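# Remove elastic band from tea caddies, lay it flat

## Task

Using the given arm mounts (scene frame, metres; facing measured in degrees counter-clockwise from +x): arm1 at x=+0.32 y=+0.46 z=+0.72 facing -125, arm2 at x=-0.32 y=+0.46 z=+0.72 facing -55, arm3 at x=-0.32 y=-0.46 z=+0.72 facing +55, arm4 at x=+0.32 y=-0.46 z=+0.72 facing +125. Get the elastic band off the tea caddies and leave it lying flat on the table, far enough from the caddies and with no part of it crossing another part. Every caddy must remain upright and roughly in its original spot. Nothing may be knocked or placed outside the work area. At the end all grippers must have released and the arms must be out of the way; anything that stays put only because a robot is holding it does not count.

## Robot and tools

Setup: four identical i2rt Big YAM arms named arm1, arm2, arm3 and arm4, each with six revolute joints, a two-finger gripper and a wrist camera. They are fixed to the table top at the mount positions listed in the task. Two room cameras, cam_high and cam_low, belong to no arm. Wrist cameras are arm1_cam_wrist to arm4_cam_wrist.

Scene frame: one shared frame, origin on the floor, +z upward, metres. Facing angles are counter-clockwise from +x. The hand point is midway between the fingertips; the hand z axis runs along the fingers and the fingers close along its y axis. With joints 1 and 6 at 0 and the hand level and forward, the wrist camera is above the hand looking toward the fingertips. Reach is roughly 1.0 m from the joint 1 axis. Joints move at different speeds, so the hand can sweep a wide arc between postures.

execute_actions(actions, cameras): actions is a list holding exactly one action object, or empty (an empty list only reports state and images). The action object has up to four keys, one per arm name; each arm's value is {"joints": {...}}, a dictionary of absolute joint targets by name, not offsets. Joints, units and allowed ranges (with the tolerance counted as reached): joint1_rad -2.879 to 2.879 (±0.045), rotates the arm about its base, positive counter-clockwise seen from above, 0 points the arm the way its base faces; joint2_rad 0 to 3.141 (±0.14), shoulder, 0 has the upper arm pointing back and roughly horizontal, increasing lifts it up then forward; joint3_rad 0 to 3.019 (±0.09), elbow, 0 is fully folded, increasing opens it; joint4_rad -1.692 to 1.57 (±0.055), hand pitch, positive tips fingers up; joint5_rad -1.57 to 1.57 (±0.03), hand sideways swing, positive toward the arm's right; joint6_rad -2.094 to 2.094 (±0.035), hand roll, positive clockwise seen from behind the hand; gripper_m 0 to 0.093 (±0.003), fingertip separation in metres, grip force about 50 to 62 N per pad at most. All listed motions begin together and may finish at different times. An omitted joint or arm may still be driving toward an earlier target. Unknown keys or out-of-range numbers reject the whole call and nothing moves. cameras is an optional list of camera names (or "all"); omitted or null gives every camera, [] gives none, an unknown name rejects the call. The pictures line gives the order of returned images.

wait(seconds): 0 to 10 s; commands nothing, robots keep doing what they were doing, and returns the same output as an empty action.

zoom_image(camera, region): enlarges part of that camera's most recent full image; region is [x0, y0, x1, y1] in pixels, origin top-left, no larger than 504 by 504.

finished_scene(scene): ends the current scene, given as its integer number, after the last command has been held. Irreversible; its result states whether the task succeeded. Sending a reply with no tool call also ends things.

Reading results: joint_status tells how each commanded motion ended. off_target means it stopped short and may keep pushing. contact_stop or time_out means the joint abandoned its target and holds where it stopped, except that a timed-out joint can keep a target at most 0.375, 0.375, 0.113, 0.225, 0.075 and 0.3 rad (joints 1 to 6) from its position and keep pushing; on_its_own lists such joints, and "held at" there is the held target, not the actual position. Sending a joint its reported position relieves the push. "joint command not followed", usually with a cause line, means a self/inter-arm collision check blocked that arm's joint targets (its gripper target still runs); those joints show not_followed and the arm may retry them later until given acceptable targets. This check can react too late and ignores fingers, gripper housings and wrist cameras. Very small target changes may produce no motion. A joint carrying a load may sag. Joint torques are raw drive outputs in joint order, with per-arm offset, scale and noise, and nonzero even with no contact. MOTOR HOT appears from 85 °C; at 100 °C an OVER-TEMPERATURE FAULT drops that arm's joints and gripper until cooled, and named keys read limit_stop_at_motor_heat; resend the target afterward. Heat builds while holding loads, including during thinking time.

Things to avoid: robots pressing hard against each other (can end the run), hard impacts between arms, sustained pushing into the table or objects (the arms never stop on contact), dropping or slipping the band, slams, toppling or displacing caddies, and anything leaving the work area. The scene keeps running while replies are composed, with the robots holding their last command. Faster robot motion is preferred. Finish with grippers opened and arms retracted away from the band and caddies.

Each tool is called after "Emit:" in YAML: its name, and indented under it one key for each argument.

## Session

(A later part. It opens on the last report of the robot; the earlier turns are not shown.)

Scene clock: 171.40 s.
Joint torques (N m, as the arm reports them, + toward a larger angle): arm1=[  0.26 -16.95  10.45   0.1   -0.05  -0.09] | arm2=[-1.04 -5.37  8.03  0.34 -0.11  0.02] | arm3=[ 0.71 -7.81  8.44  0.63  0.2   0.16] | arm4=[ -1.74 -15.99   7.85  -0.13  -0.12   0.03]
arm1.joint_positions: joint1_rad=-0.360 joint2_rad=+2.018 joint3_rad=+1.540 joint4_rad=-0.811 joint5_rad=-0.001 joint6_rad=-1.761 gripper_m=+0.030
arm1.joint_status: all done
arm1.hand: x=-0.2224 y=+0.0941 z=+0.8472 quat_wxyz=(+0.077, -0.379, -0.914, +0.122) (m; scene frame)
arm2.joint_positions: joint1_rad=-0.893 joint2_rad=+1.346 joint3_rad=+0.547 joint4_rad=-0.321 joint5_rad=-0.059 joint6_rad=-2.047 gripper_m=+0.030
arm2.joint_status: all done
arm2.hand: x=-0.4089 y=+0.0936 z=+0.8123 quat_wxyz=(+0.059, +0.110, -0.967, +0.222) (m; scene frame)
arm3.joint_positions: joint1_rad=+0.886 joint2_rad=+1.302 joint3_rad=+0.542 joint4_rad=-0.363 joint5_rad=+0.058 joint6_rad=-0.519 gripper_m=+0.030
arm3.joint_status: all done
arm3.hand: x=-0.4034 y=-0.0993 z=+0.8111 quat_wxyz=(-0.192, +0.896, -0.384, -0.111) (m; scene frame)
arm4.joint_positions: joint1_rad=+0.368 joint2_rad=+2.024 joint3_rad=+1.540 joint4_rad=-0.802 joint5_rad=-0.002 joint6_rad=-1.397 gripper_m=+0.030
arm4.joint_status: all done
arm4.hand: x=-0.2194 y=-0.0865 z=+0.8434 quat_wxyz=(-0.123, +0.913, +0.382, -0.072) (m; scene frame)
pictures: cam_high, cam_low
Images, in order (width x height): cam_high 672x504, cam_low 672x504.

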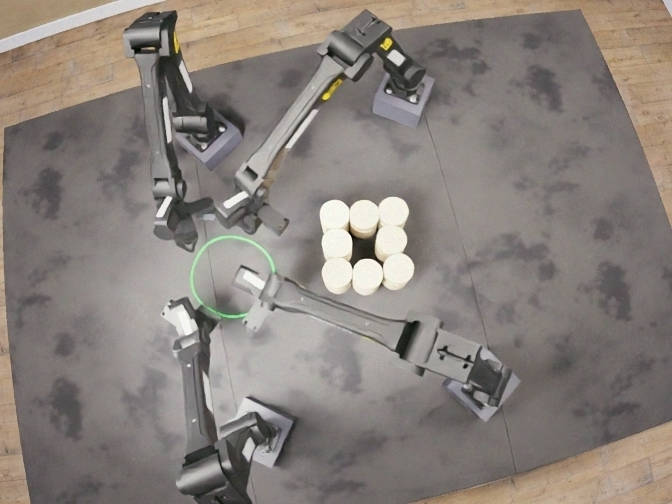

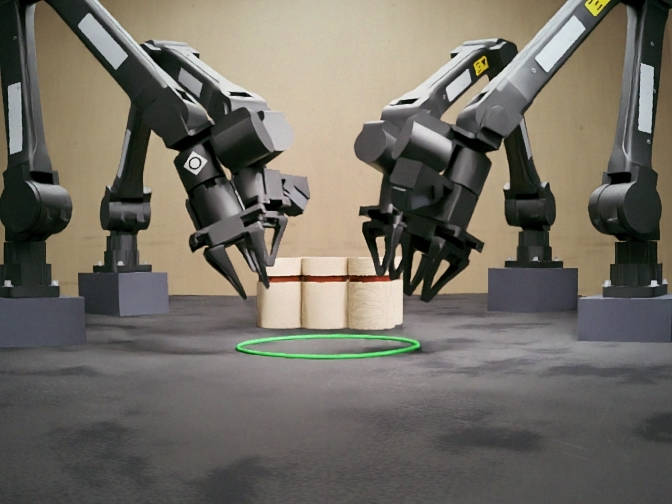

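Emit:
execute_actions:
  actions:
    - {"arm3":{"joints":{"joint1_rad":1.1,"joint2_rad":0.65,"joint4_rad":-0.7}},"arm1":{"joints":{"joint2_rad":0.9,"joint4_rad":-1.1}},"arm4":{"joints":{"joint2_rad":0.9,"joint4_rad":-1.1}},"arm2":{"joints":{"joint1_rad":-1.15,"joint2_rad":0.65,"joint4_rad":-0.7}}}
  cameras: ["cam_high"]

Emit:
finished_scene:
  scene: 2

Scene clock: 177.67 s.
Joint torques (N m, as the arm reports them, + toward a larger angle): arm1=[ 0.1  -0.58 10.09  1.29  0.   -0.04] | arm2=[-0.46  0.33 11.26  0.92 -0.09  0.02] | arm3=[ 0.06 -1.48 11.6   1.08  0.18  0.16] | arm4=[-1.39 -2.86  9.08  1.05 -0.08  0.09]
arm1.joint_positions: joint1_rad=-0.360 joint2_rad=+0.895 joint3_rad=+1.547 joint4_rad=-1.090 joint5_rad=-0.001 joint6_rad=-1.761 gripper_m=+0.030
arm1.joint_status: all done
arm1.hand: x=+0.0207 y=+0.2614 z=+1.4100 quat_wxyz=(+0.296, -0.323, -0.777, +0.452) (m; scene frame)
arm2.joint_positions: joint1_rad=-1.149 joint2_rad=+0.653 joint3_rad=+0.547 joint4_rad=-0.691 joint5_rad=-0.059 joint6_rad=-2.047 gripper_m=+0.030
arm2.joint_status: all done
arm2.hand: x=-0.4660 y=+0.1845 z=+0.9906 quat_wxyz=(+0.160, -0.009, -0.924, +0.348) (m; scene frame)
arm3.joint_positions: joint1_rad=+1.093 joint2_rad=+0.654 joint3_rad=+0.542 joint4_rad=-0.684 joint5_rad=+0.059 joint6_rad=-0.519 gripper_m=+0.030
arm3.joint_status: all done
arm3.hand: x=-0.4509 y=-0.1735 z=+0.9792 quat_wxyz=(-0.292, +0.883, -0.280, -0.239) (m; scene frame)
arm4.joint_positions: joint1_rad=+0.368 joint2_rad=+0.894 joint3_rad=+1.532 joint4_rad=-1.092 joint5_rad=-0.002 joint6_rad=-1.396 gripper_m=+0.030
arm4.joint_status: all done
arm4.hand: x=+0.0158 y=-0.2578 z=+1.4034 quat_wxyz=(-0.449, +0.781, +0.330, -0.282) (m; scene frame)
pictures: cam_high
Images, in order (width x height): cam_high 672x504.

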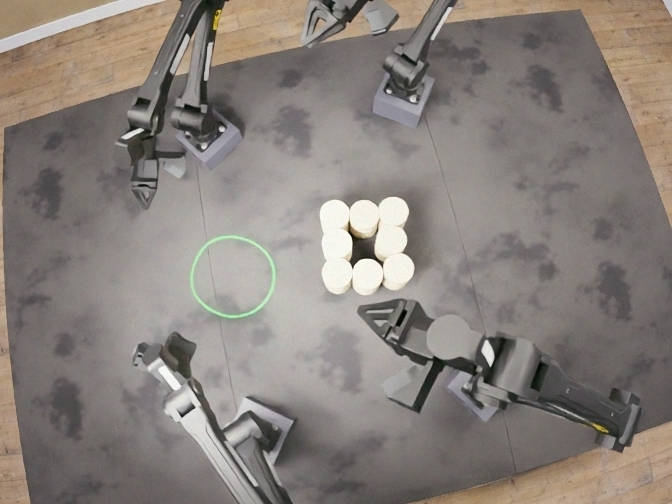

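The scene is finished: the task was done.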